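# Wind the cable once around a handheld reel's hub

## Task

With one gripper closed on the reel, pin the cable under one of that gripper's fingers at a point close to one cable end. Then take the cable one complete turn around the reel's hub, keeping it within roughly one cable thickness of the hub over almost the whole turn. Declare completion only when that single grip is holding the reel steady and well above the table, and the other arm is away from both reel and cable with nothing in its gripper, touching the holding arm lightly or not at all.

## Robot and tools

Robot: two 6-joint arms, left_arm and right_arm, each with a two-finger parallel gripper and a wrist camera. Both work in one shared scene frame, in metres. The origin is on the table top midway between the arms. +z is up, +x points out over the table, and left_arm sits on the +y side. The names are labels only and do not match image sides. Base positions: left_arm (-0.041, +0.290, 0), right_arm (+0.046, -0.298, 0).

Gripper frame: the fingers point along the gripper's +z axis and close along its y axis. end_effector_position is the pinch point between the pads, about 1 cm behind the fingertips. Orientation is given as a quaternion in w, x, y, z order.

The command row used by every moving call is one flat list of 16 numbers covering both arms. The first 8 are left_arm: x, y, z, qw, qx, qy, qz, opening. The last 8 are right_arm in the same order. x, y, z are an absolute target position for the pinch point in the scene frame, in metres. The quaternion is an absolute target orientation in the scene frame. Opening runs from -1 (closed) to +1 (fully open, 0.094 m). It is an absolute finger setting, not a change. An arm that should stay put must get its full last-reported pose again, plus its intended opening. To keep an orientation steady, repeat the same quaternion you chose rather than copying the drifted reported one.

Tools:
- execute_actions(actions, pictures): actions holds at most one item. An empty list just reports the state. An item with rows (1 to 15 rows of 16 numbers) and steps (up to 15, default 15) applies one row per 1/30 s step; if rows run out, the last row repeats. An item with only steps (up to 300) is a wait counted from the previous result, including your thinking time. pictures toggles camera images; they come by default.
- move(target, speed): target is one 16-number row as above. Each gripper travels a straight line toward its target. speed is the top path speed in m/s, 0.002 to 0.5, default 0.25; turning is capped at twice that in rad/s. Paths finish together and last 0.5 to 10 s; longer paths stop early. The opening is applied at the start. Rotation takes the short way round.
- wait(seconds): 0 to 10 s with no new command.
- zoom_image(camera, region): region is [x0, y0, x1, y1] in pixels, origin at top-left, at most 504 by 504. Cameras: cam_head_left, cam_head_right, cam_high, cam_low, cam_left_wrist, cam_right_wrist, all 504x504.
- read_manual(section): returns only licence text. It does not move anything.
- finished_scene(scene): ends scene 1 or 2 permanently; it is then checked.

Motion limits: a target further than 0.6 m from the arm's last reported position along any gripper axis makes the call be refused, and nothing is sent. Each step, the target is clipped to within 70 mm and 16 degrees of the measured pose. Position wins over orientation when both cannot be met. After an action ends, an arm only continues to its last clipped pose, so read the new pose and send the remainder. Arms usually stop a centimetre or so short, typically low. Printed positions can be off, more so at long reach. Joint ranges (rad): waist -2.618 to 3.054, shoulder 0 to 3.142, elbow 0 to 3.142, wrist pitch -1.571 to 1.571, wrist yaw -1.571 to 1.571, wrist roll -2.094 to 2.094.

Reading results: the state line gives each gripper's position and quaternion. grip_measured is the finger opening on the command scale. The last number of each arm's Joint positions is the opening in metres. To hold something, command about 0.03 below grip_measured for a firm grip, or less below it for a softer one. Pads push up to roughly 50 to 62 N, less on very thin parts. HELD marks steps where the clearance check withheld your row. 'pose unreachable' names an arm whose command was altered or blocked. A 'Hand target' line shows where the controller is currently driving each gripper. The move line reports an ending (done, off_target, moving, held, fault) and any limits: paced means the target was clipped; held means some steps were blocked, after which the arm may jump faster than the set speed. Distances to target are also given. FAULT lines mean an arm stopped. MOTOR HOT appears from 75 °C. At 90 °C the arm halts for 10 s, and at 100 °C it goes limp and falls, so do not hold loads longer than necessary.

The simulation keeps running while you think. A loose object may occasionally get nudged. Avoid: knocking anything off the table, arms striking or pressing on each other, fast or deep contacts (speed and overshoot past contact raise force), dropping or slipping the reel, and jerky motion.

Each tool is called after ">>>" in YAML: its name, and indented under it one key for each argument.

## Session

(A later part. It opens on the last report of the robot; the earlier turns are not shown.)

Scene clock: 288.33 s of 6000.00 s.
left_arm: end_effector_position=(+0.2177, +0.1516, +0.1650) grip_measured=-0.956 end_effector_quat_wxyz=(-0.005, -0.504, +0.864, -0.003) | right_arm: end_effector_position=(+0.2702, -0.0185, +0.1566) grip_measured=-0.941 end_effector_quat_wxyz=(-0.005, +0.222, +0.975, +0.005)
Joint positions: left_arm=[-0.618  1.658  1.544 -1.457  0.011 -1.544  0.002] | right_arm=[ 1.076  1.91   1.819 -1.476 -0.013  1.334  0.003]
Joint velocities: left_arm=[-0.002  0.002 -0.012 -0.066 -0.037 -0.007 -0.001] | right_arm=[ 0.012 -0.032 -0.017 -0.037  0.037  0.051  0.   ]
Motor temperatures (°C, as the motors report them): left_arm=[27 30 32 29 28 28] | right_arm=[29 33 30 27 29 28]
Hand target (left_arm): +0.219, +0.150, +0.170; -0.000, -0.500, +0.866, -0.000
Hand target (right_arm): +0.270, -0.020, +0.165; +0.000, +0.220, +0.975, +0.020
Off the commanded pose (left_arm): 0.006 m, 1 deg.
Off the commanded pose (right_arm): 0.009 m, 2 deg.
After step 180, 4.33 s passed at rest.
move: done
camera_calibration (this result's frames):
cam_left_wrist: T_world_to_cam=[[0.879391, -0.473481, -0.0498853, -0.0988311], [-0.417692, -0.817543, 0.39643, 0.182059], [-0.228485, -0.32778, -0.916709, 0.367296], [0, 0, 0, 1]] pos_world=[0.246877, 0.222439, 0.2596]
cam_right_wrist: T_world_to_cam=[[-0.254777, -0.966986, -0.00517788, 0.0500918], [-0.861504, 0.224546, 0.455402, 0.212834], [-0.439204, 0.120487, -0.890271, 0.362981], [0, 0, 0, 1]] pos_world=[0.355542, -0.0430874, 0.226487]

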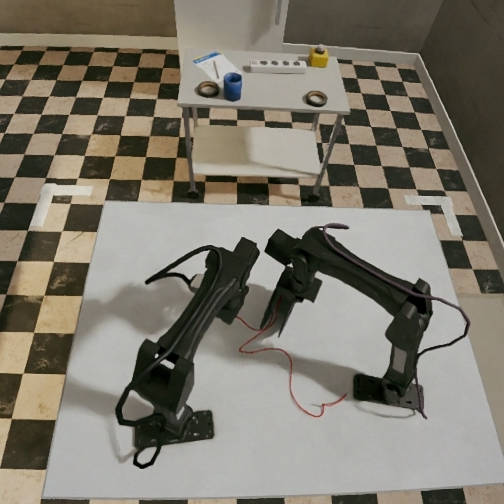

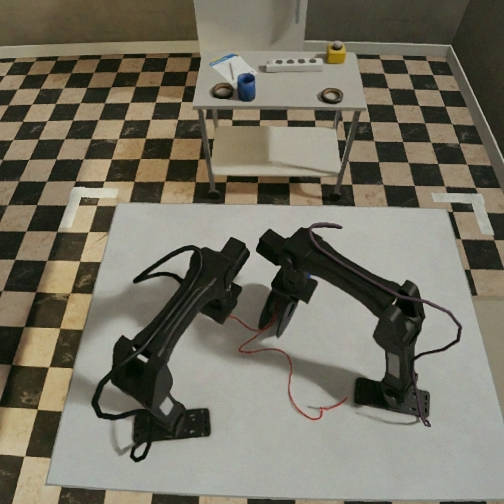

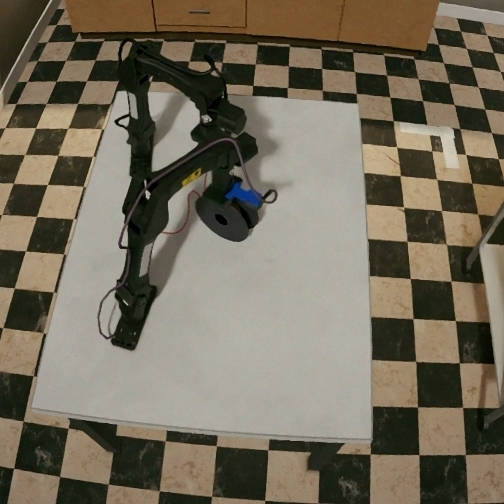

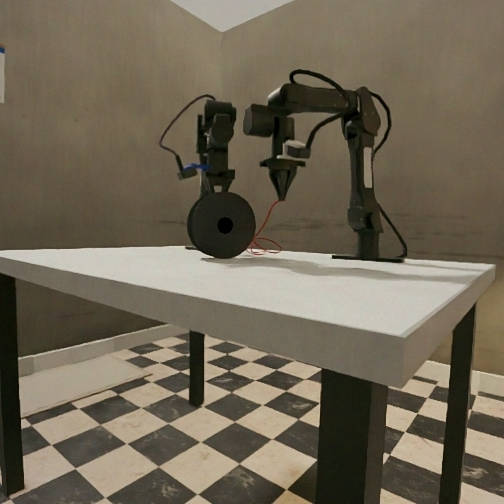

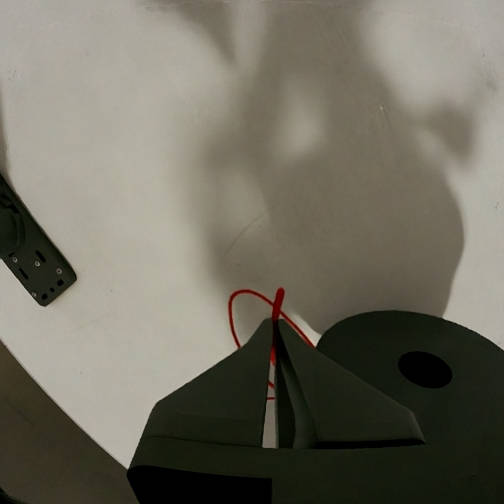

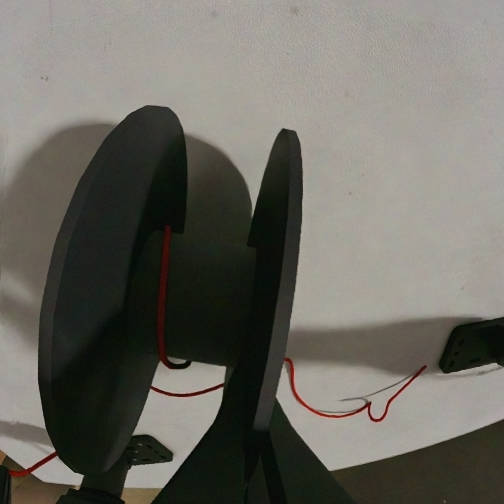

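>>> move:
  target: [0.235,0.12,0.23,-0.423,-0.453,0.785,0,-0.98,0.27,-0.02,0.165,0,0.22,0.975,0.02,-0.98]
  speed: 0.12

>>> move:
  target: [0.31,0.11,0.22,-0.423,-0.453,0.785,0,-0.98,0.27,-0.02,0.165,0,0.22,0.975,0.02,-0.98]
  speed: 0.06

Scene clock: 302.53 s of 6000.00 s.
left_arm: end_effector_position=(+0.2349, +0.1190, +0.2194) grip_measured=-0.956 end_effector_quat_wxyz=(-0.248, -0.551, +0.769, -0.211) | right_arm: end_effector_position=(+0.2703, -0.0184, +0.1566) grip_measured=-0.941 end_effector_quat_wxyz=(-0.005, +0.222, +0.975, +0.005)
Joint positions: left_arm=[-0.344  1.737  1.702 -1.559  0.662 -1.449  0.002] | right_arm=[ 1.076  1.91   1.819 -1.475 -0.013  1.334  0.003]
Joint velocities: left_arm=[-0.007 -0.007  0.012  0.037 -0.007  0.007  0.   ] | right_arm=[-0.002  0.017  0.007 -0.081 -0.022  0.037 -0.001]
Motor temperatures (°C, as the motors report them): left_arm=[27 31 32 29 28 28] | right_arm=[29 34 29 27 29 28]
Hand target (left_arm): +0.235, +0.120, +0.230; -0.247, -0.553, +0.764, -0.223
Hand target (right_arm): +0.270, -0.020, +0.165; +0.000, +0.220, +0.975, +0.020
Off the commanded pose (left_arm): 0.011 m, 34 deg; orientation clipped at the last step of the last action.
Off the commanded pose (right_arm): 0.009 m, 2 deg.
joint sent to its limit (left arm) — the command would take joint 4 (wrist pitch) past its lower limit, so that joint was sent only as far as its limit.
After step 180, 3.93 s passed at rest.
move: off_target (left_arm); limits=paced
camera_calibration (this result's frames):
cam_left_wrist: T_world_to_cam=[[0.948132, -0.317874, -0.00146721, -0.171913], [-0.154682, -0.465397, 0.871481, -0.0669587], [-0.277704, -0.826052, -0.490427, 0.38783], [0, 0, 0, 1]] pos_world=[0.260341, 0.234559, 0.248304]
cam_right_wrist: T_world_to_cam=[[-0.254776, -0.966984, -0.00552518, 0.0502322], [-0.861613, 0.224412, 0.45526, 0.212918], [-0.43899, 0.12075, -0.890341, 0.362957], [0, 0, 0, 1]] pos_world=[0.355585, -0.0430346, 0.2265]

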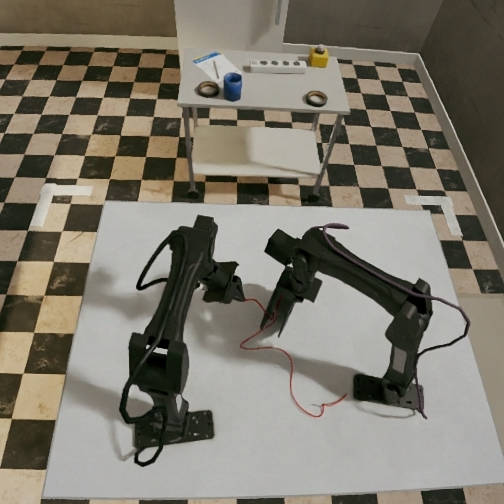

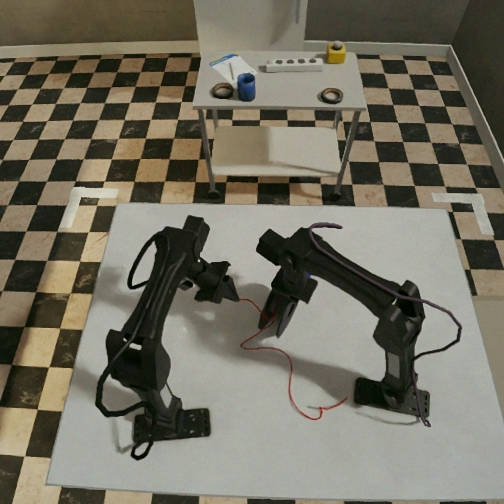

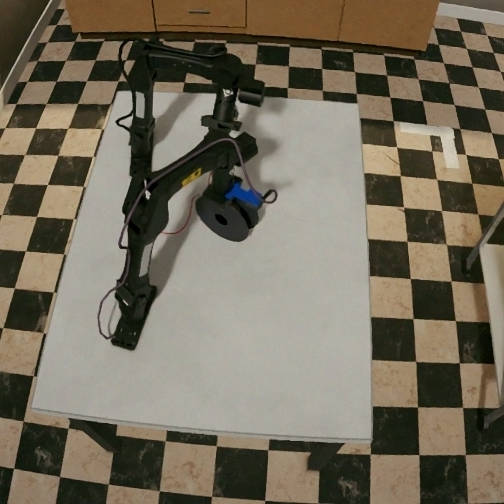

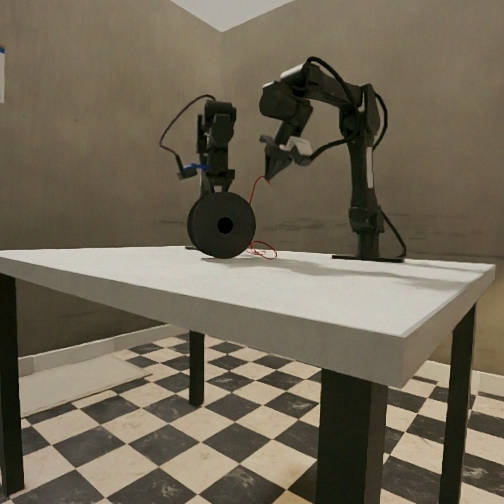

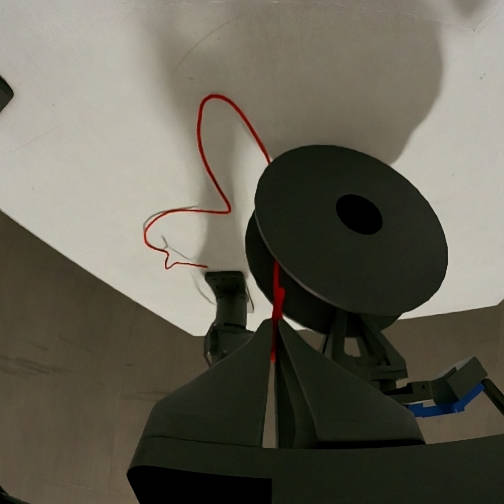

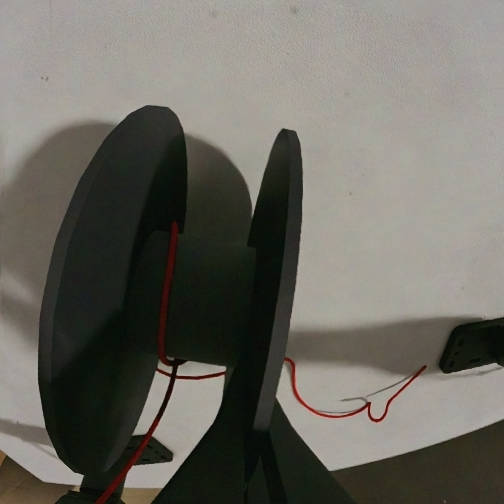

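Scene clock: 307.63 s of 6000.00 s.
left_arm: end_effector_position=(+0.3044, +0.1063, +0.2127) grip_measured=-0.956 end_effector_quat_wxyz=(-0.246, -0.551, +0.763, -0.234) | right_arm: end_effector_position=(+0.2707, -0.0179, +0.1566) grip_measured=-0.941 end_effector_quat_wxyz=(-0.004, +0.222, +0.975, +0.006)
Joint positions: left_arm=[-0.327  1.99   1.991 -1.562  0.692 -1.451  0.002] | right_arm=[ 1.076  1.91   1.819 -1.473 -0.013  1.334  0.003]
Joint velocities: left_arm=[-0.012 -0.012  0.012 -0.051  0.022 -0.11   0.001] | right_arm=[-0.012  0.002  0.007 -0.066 -0.007  0.037 -0.001]
Motor temperatures (°C, as the motors report them): left_arm=[27 31 32 29 28 28] | right_arm=[29 34 29 27 29 28]
Hand target (left_arm): +0.309, +0.109, +0.219; -0.246, -0.555, +0.757, -0.242
Hand target (right_arm): +0.270, -0.020, +0.165; +0.000, +0.220, +0.975, +0.020
Off the commanded pose (left_arm): 0.010 m, 36 deg; orientation clipped at the last step of the last action.
Off the commanded pose (right_arm): 0.009 m, 2 deg.
joint sent to its limit (left arm) — the command would take joint 4 (wrist pitch) past its lower limit, so that joint was sent only as far as its limit.
move: off_target (left_arm); limits=paced
camera_calibration (this result's frames):
cam_left_wrist: T_world_to_cam=[[0.953718, -0.298789, 0.0338729, -0.253104], [-0.168254, -0.43688, 0.883644, -0.0577368], [-0.249225, -0.848446, -0.466933, 0.381961], [0, 0, 0, 1]] pos_world=[0.32687, 0.223225, 0.237943]
cam_right_wrist: T_world_to_cam=[[-0.254764, -0.96697, -0.00795627, 0.0512144], [-0.862381, 0.223471, 0.454269, 0.213508], [-0.437487, 0.122593, -0.890829, 0.362785], [0, 0, 0, 1]] pos_world=[0.355887, -0.0426649, 0.226596]

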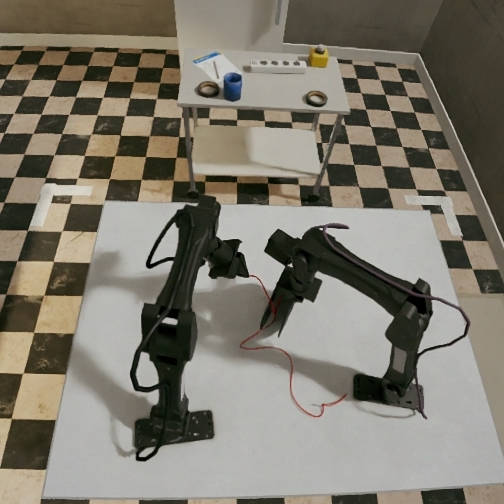

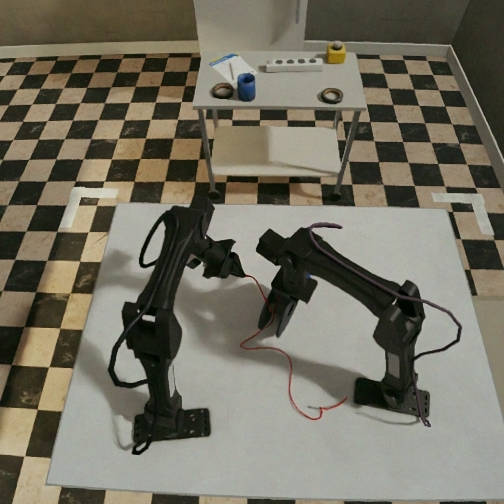

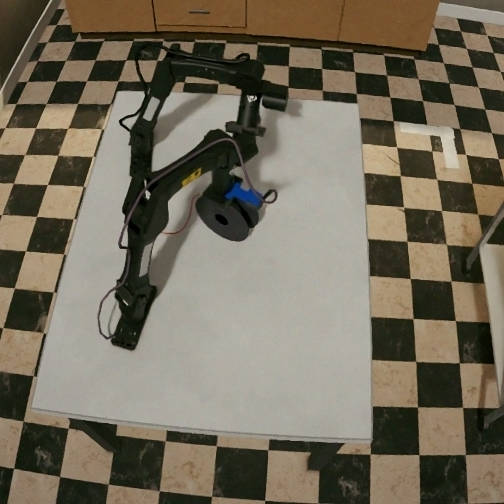

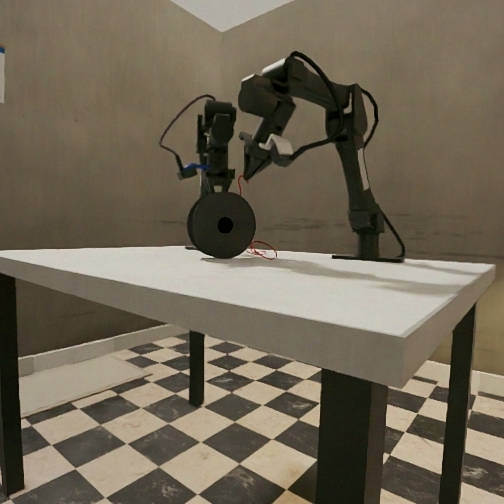

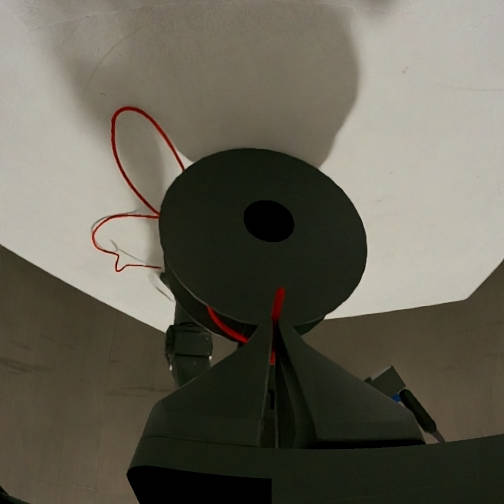

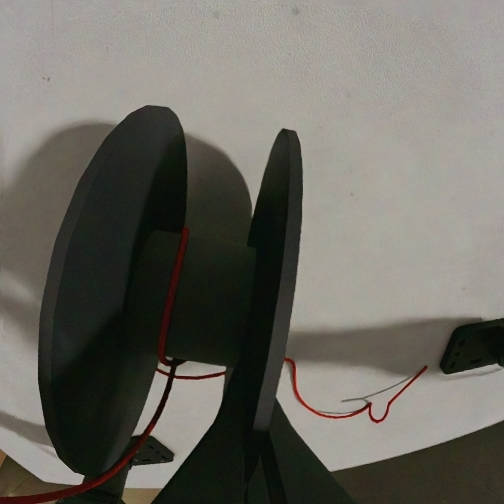

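>>> move:
  target: [0.345,0.11,0.16,-0.3,-0.52,0.78,-0.17,-0.98,0.27,-0.02,0.165,0,0.22,0.975,0.02,-0.98]
  speed: 0.06

Scene clock: 314.67 s of 6000.00 s.
left_arm: end_effector_position=(+0.3366, +0.1044, +0.1542) grip_measured=-0.956 end_effector_quat_wxyz=(-0.277, -0.539, +0.769, -0.203) | right_arm: end_effector_position=(+0.2728, -0.0152, +0.1566) grip_measured=-0.941 end_effector_quat_wxyz=(-0.001, +0.222, +0.975, +0.012)
Joint positions: left_arm=[-0.316  2.218  2.101 -1.571  0.692 -1.365  0.002] | right_arm=[ 1.076  1.91   1.819 -1.459 -0.013  1.334  0.003]
Joint velocities: left_arm=[ 0.002 -0.007  0.007  0.007 -0.007  0.037 -0.001] | right_arm=[-0.002 -0.027 -0.012  0.051 -0.051  0.11  -0.   ]
Motor temperatures (°C, as the motors report them): left_arm=[27 31 32 29 28 28] | right_arm=[29 34 29 27 29 28]
Hand target (left_arm): +0.344, +0.109, +0.159; -0.264, -0.539, +0.771, -0.212
Hand target (right_arm): +0.270, -0.020, +0.165; +0.000, +0.220, +0.975, +0.020
Off the commanded pose (left_arm): 0.012 m, 5 deg.
Off the commanded pose (right_arm): 0.010 m, 1 deg.
joint sent to its limit (left arm) — the command would take joint 4 (wrist pitch) past its lower limit, so that joint was sent only as far as its limit.
move: off_target (left_arm)
camera_calibration (this result's frames):
cam_left_wrist: T_world_to_cam=[[0.935544, -0.351234, -0.0373162, -0.259807], [-0.128713, -0.437396, 0.89001, -0.0157267], [-0.328924, -0.82784, -0.454412, 0.383825], [0, 0, 0, 1]] pos_world=[0.367286, 0.219613, 0.178716]
cam_right_wrist: T_world_to_cam=[[-0.254641, -0.966819, -0.0204577, 0.0562496], [-0.866301, 0.218663, 0.44912, 0.21656], [-0.429745, 0.132087, -0.893237, 0.361854], [0, 0, 0, 1]] pos_world=[0.357434, -0.0407667, 0.22711]

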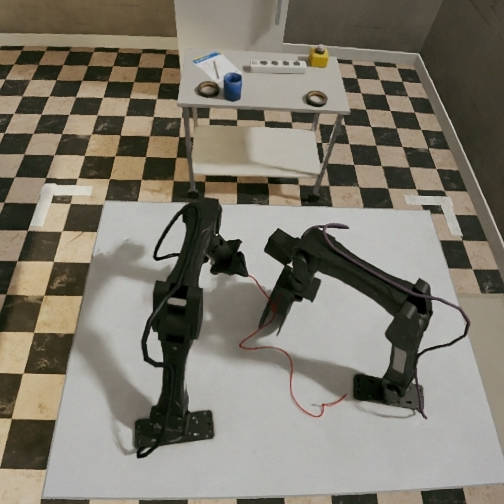

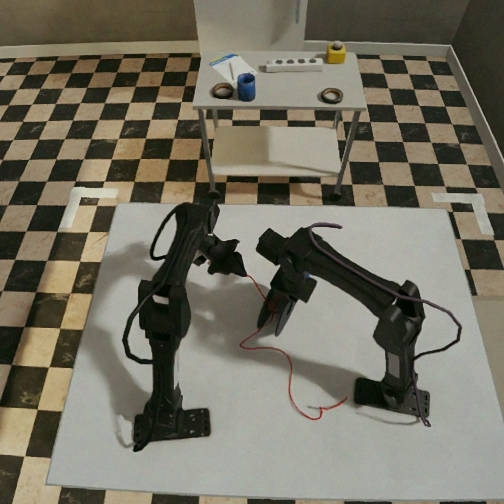

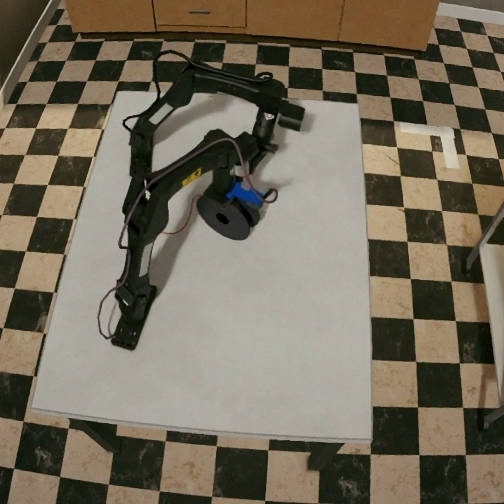

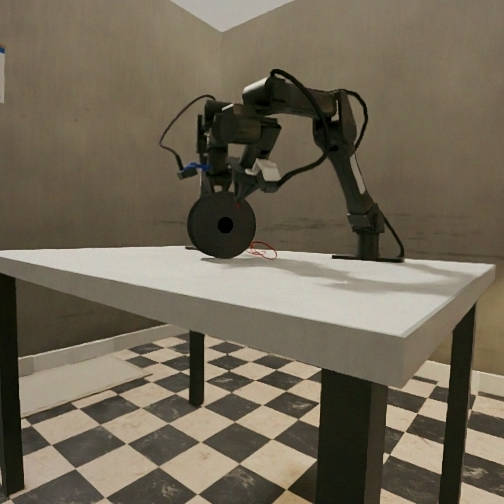

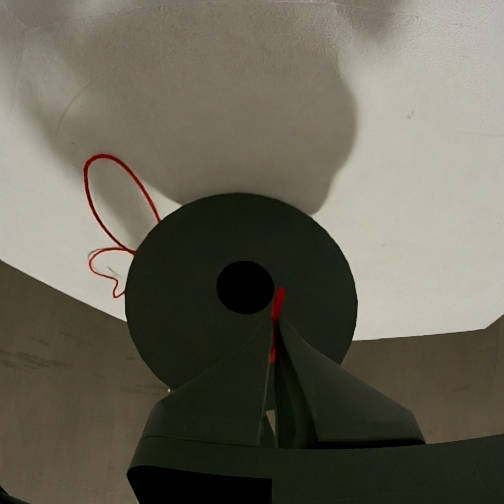

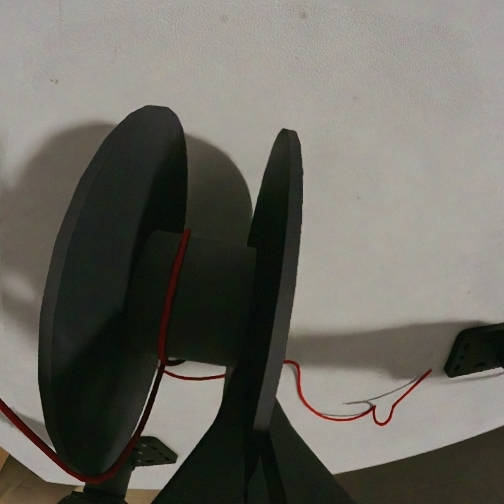

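>>> move:
  target: [0.31,0.085,0.215,-0.25,-0.55,0.765,-0.23,-0.98,0.27,-0.02,0.163,0,0.22,0.975,0.02,-0.98]
  speed: 0.08

>>> move:
  target: [0.375,0.055,0.21,-0.25,-0.55,0.765,-0.23,-0.98,0.27,-0.02,0.163,0,0.22,0.975,0.02,-0.98]
  speed: 0.06

Scene clock: 323.93 s of 6000.00 s.
left_arm: end_effector_position=(+0.3166, +0.0868, +0.2114) grip_measured=-0.956 end_effector_quat_wxyz=(-0.249, -0.548, +0.764, -0.231) | right_arm: end_effector_position=(+0.2715, -0.0169, +0.1565) grip_measured=-0.941 end_effector_quat_wxyz=(-0.001, +0.222, +0.975, +0.012)
Joint positions: left_arm=[-0.369  2.068  2.101 -1.572  0.692 -1.496  0.002] | right_arm=[ 1.076  1.901  1.807 -1.456 -0.013  1.334  0.003]
Joint velocities: left_arm=[ 0.002  0.022  0.002 -0.051 -0.022 -0.051 -0.   ] | right_arm=[-0.007 -0.002  0.007  0.022 -0.037  0.051 -0.001]
Motor temperatures (°C, as the motors report them): left_arm=[27 33 32 29 28 28] | right_arm=[29 35 29 27 29 28]
Hand target (left_arm): +0.310, +0.085, +0.215; -0.250, -0.548, +0.764, -0.229
Hand target (right_arm): +0.270, -0.020, +0.163; +0.000, +0.220, +0.975, +0.020
Off the commanded pose (left_arm): 0.008 m, 0 deg.
Off the commanded pose (right_arm): 0.007 m, 1 deg.
After step 180, 2.07 s passed at rest.
move: done
camera_calibration (this result's frames):
cam_left_wrist: T_world_to_cam=[[0.951285, -0.307056, 0.0278271, -0.267792], [-0.166696, -0.436305, 0.884223, -0.0637034], [-0.259365, -0.845787, -0.466235, 0.370696], [0, 0, 0, 1]] pos_world=[0.340273, 0.203508, 0.236611]
cam_right_wrist: T_world_to_cam=[[-0.254646, -0.966825, -0.0201105, 0.0542327], [-0.866193, 0.218796, 0.449264, 0.215739], [-0.42996, 0.131823, -0.893173, 0.361446], [0, 0, 0, 1]] pos_world=[0.356089, -0.0424162, 0.227]

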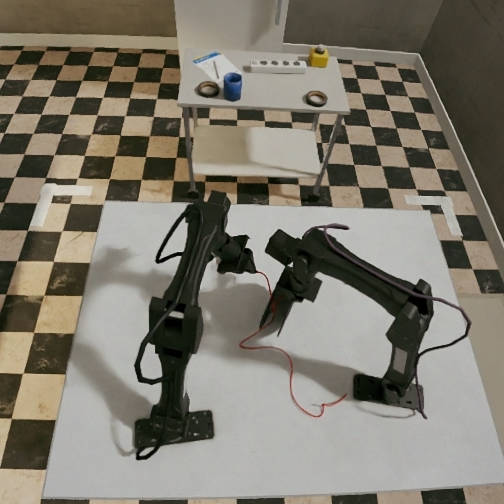

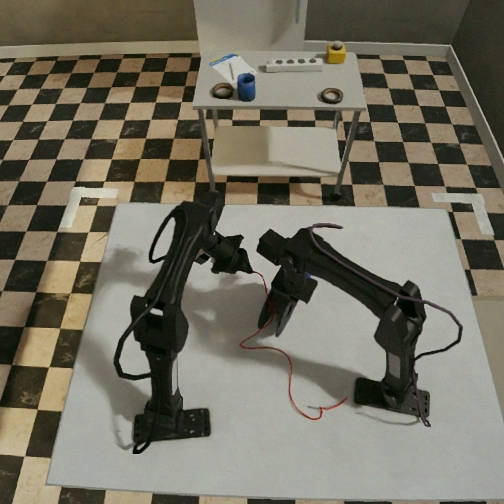

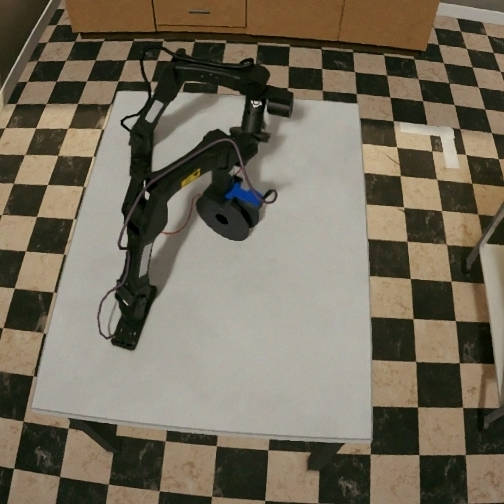

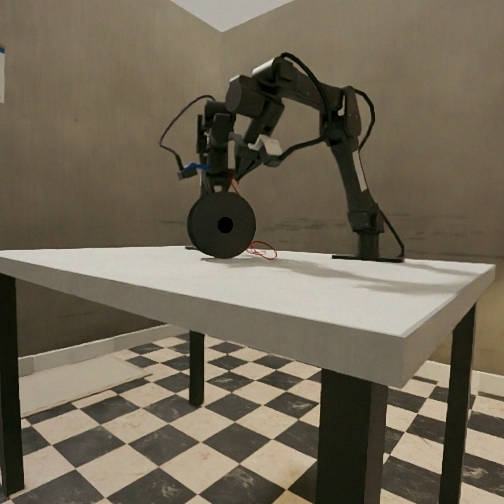

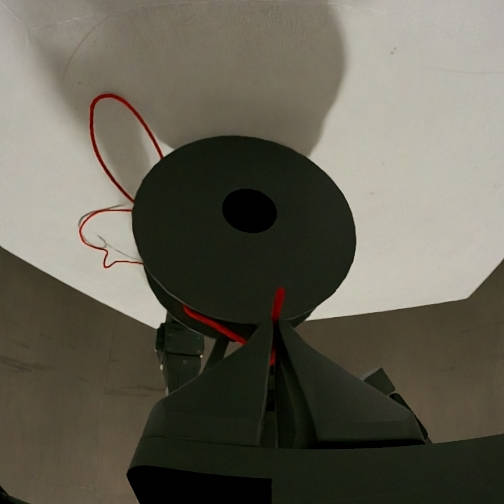

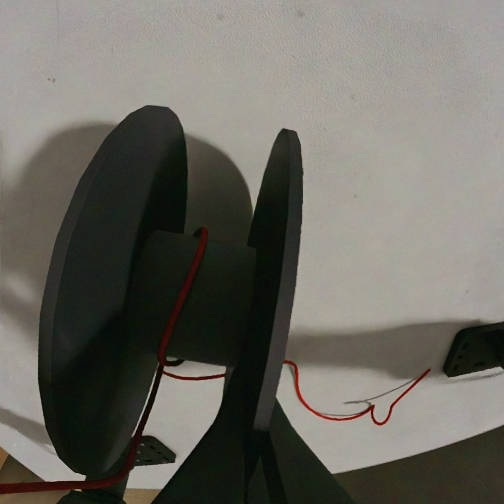

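Scene clock: 325.33 s of 6000.00 s.
left_arm: end_effector_position=(+0.3714, +0.0591, +0.2022) grip_measured=-0.956 end_effector_quat_wxyz=(-0.235, -0.561, +0.753, -0.252) | right_arm: end_effector_position=(+0.2715, -0.0169, +0.1565) grip_measured=-0.941 end_effector_quat_wxyz=(-0.001, +0.222, +0.975, +0.012)
Joint positions: left_arm=[-0.4    2.304  2.441 -1.574  0.692 -1.599  0.002] | right_arm=[ 1.076  1.901  1.807 -1.456 -0.013  1.334  0.003]
Joint velocities: left_arm=[-0.012 -0.002  0.007  0.066 -0.037  0.037 -0.001] | right_arm=[-0.007  0.002 -0.002 -0.007  0.007  0.081  0.001]
Motor temperatures (°C, as the motors report them): left_arm=[27 33 32 29 28 28] | right_arm=[29 35 29 27 29 28]
Hand target (left_arm): +0.373, +0.054, +0.209; -0.232, -0.557, +0.754, -0.261
Hand target (right_arm): +0.270, -0.020, +0.163; +0.000, +0.220, +0.975, +0.020
Off the commanded pose (left_arm): 0.010 m, 4 deg.
Off the commanded pose (right_arm): 0.007 m, 1 deg.
joint sent to its limit (left arm) — the command would take joint 4 (wrist pitch) past its lower limit, so that joint was sent only as far as its limit.
move: off_target (left_arm)
camera_calibration (this result's frames):
cam_left_wrist: T_world_to_cam=[[0.963699, -0.259305, 0.0636036, -0.342831], [-0.174416, -0.431059, 0.885306, -0.0562163], [-0.202148, -0.864262, -0.460638, 0.335892], [0, 0, 0, 1]] pos_world=[0.388481, 0.177169, 0.226299]
cam_right_wrist: T_world_to_cam=[[-0.254646, -0.966825, -0.0201105, 0.0542327], [-0.866193, 0.218796, 0.449264, 0.215739], [-0.42996, 0.131823, -0.893173, 0.361446], [0, 0, 0, 1]] pos_world=[0.356089, -0.0424162, 0.227]

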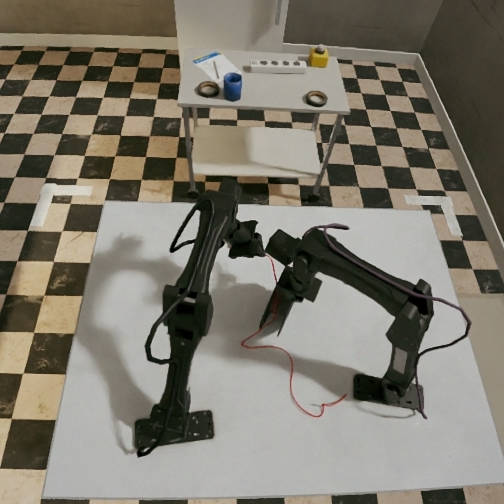

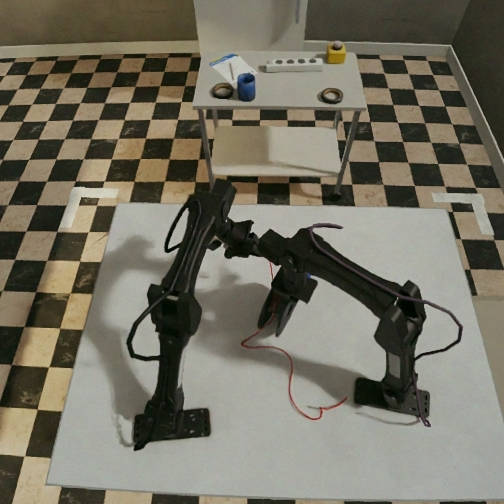

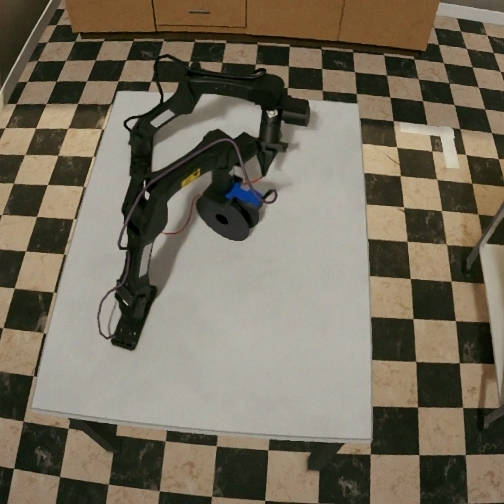

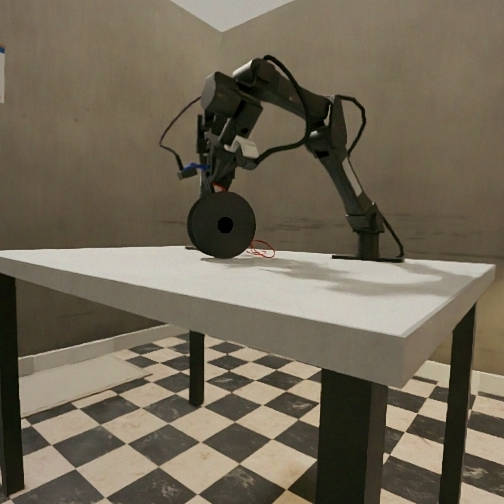

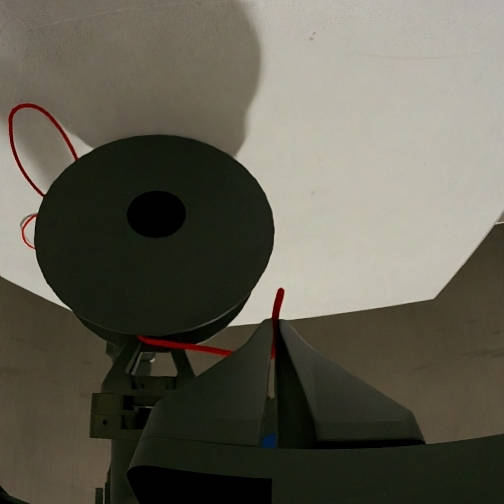

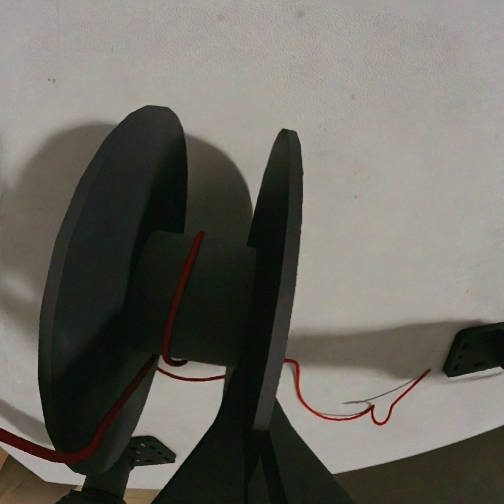

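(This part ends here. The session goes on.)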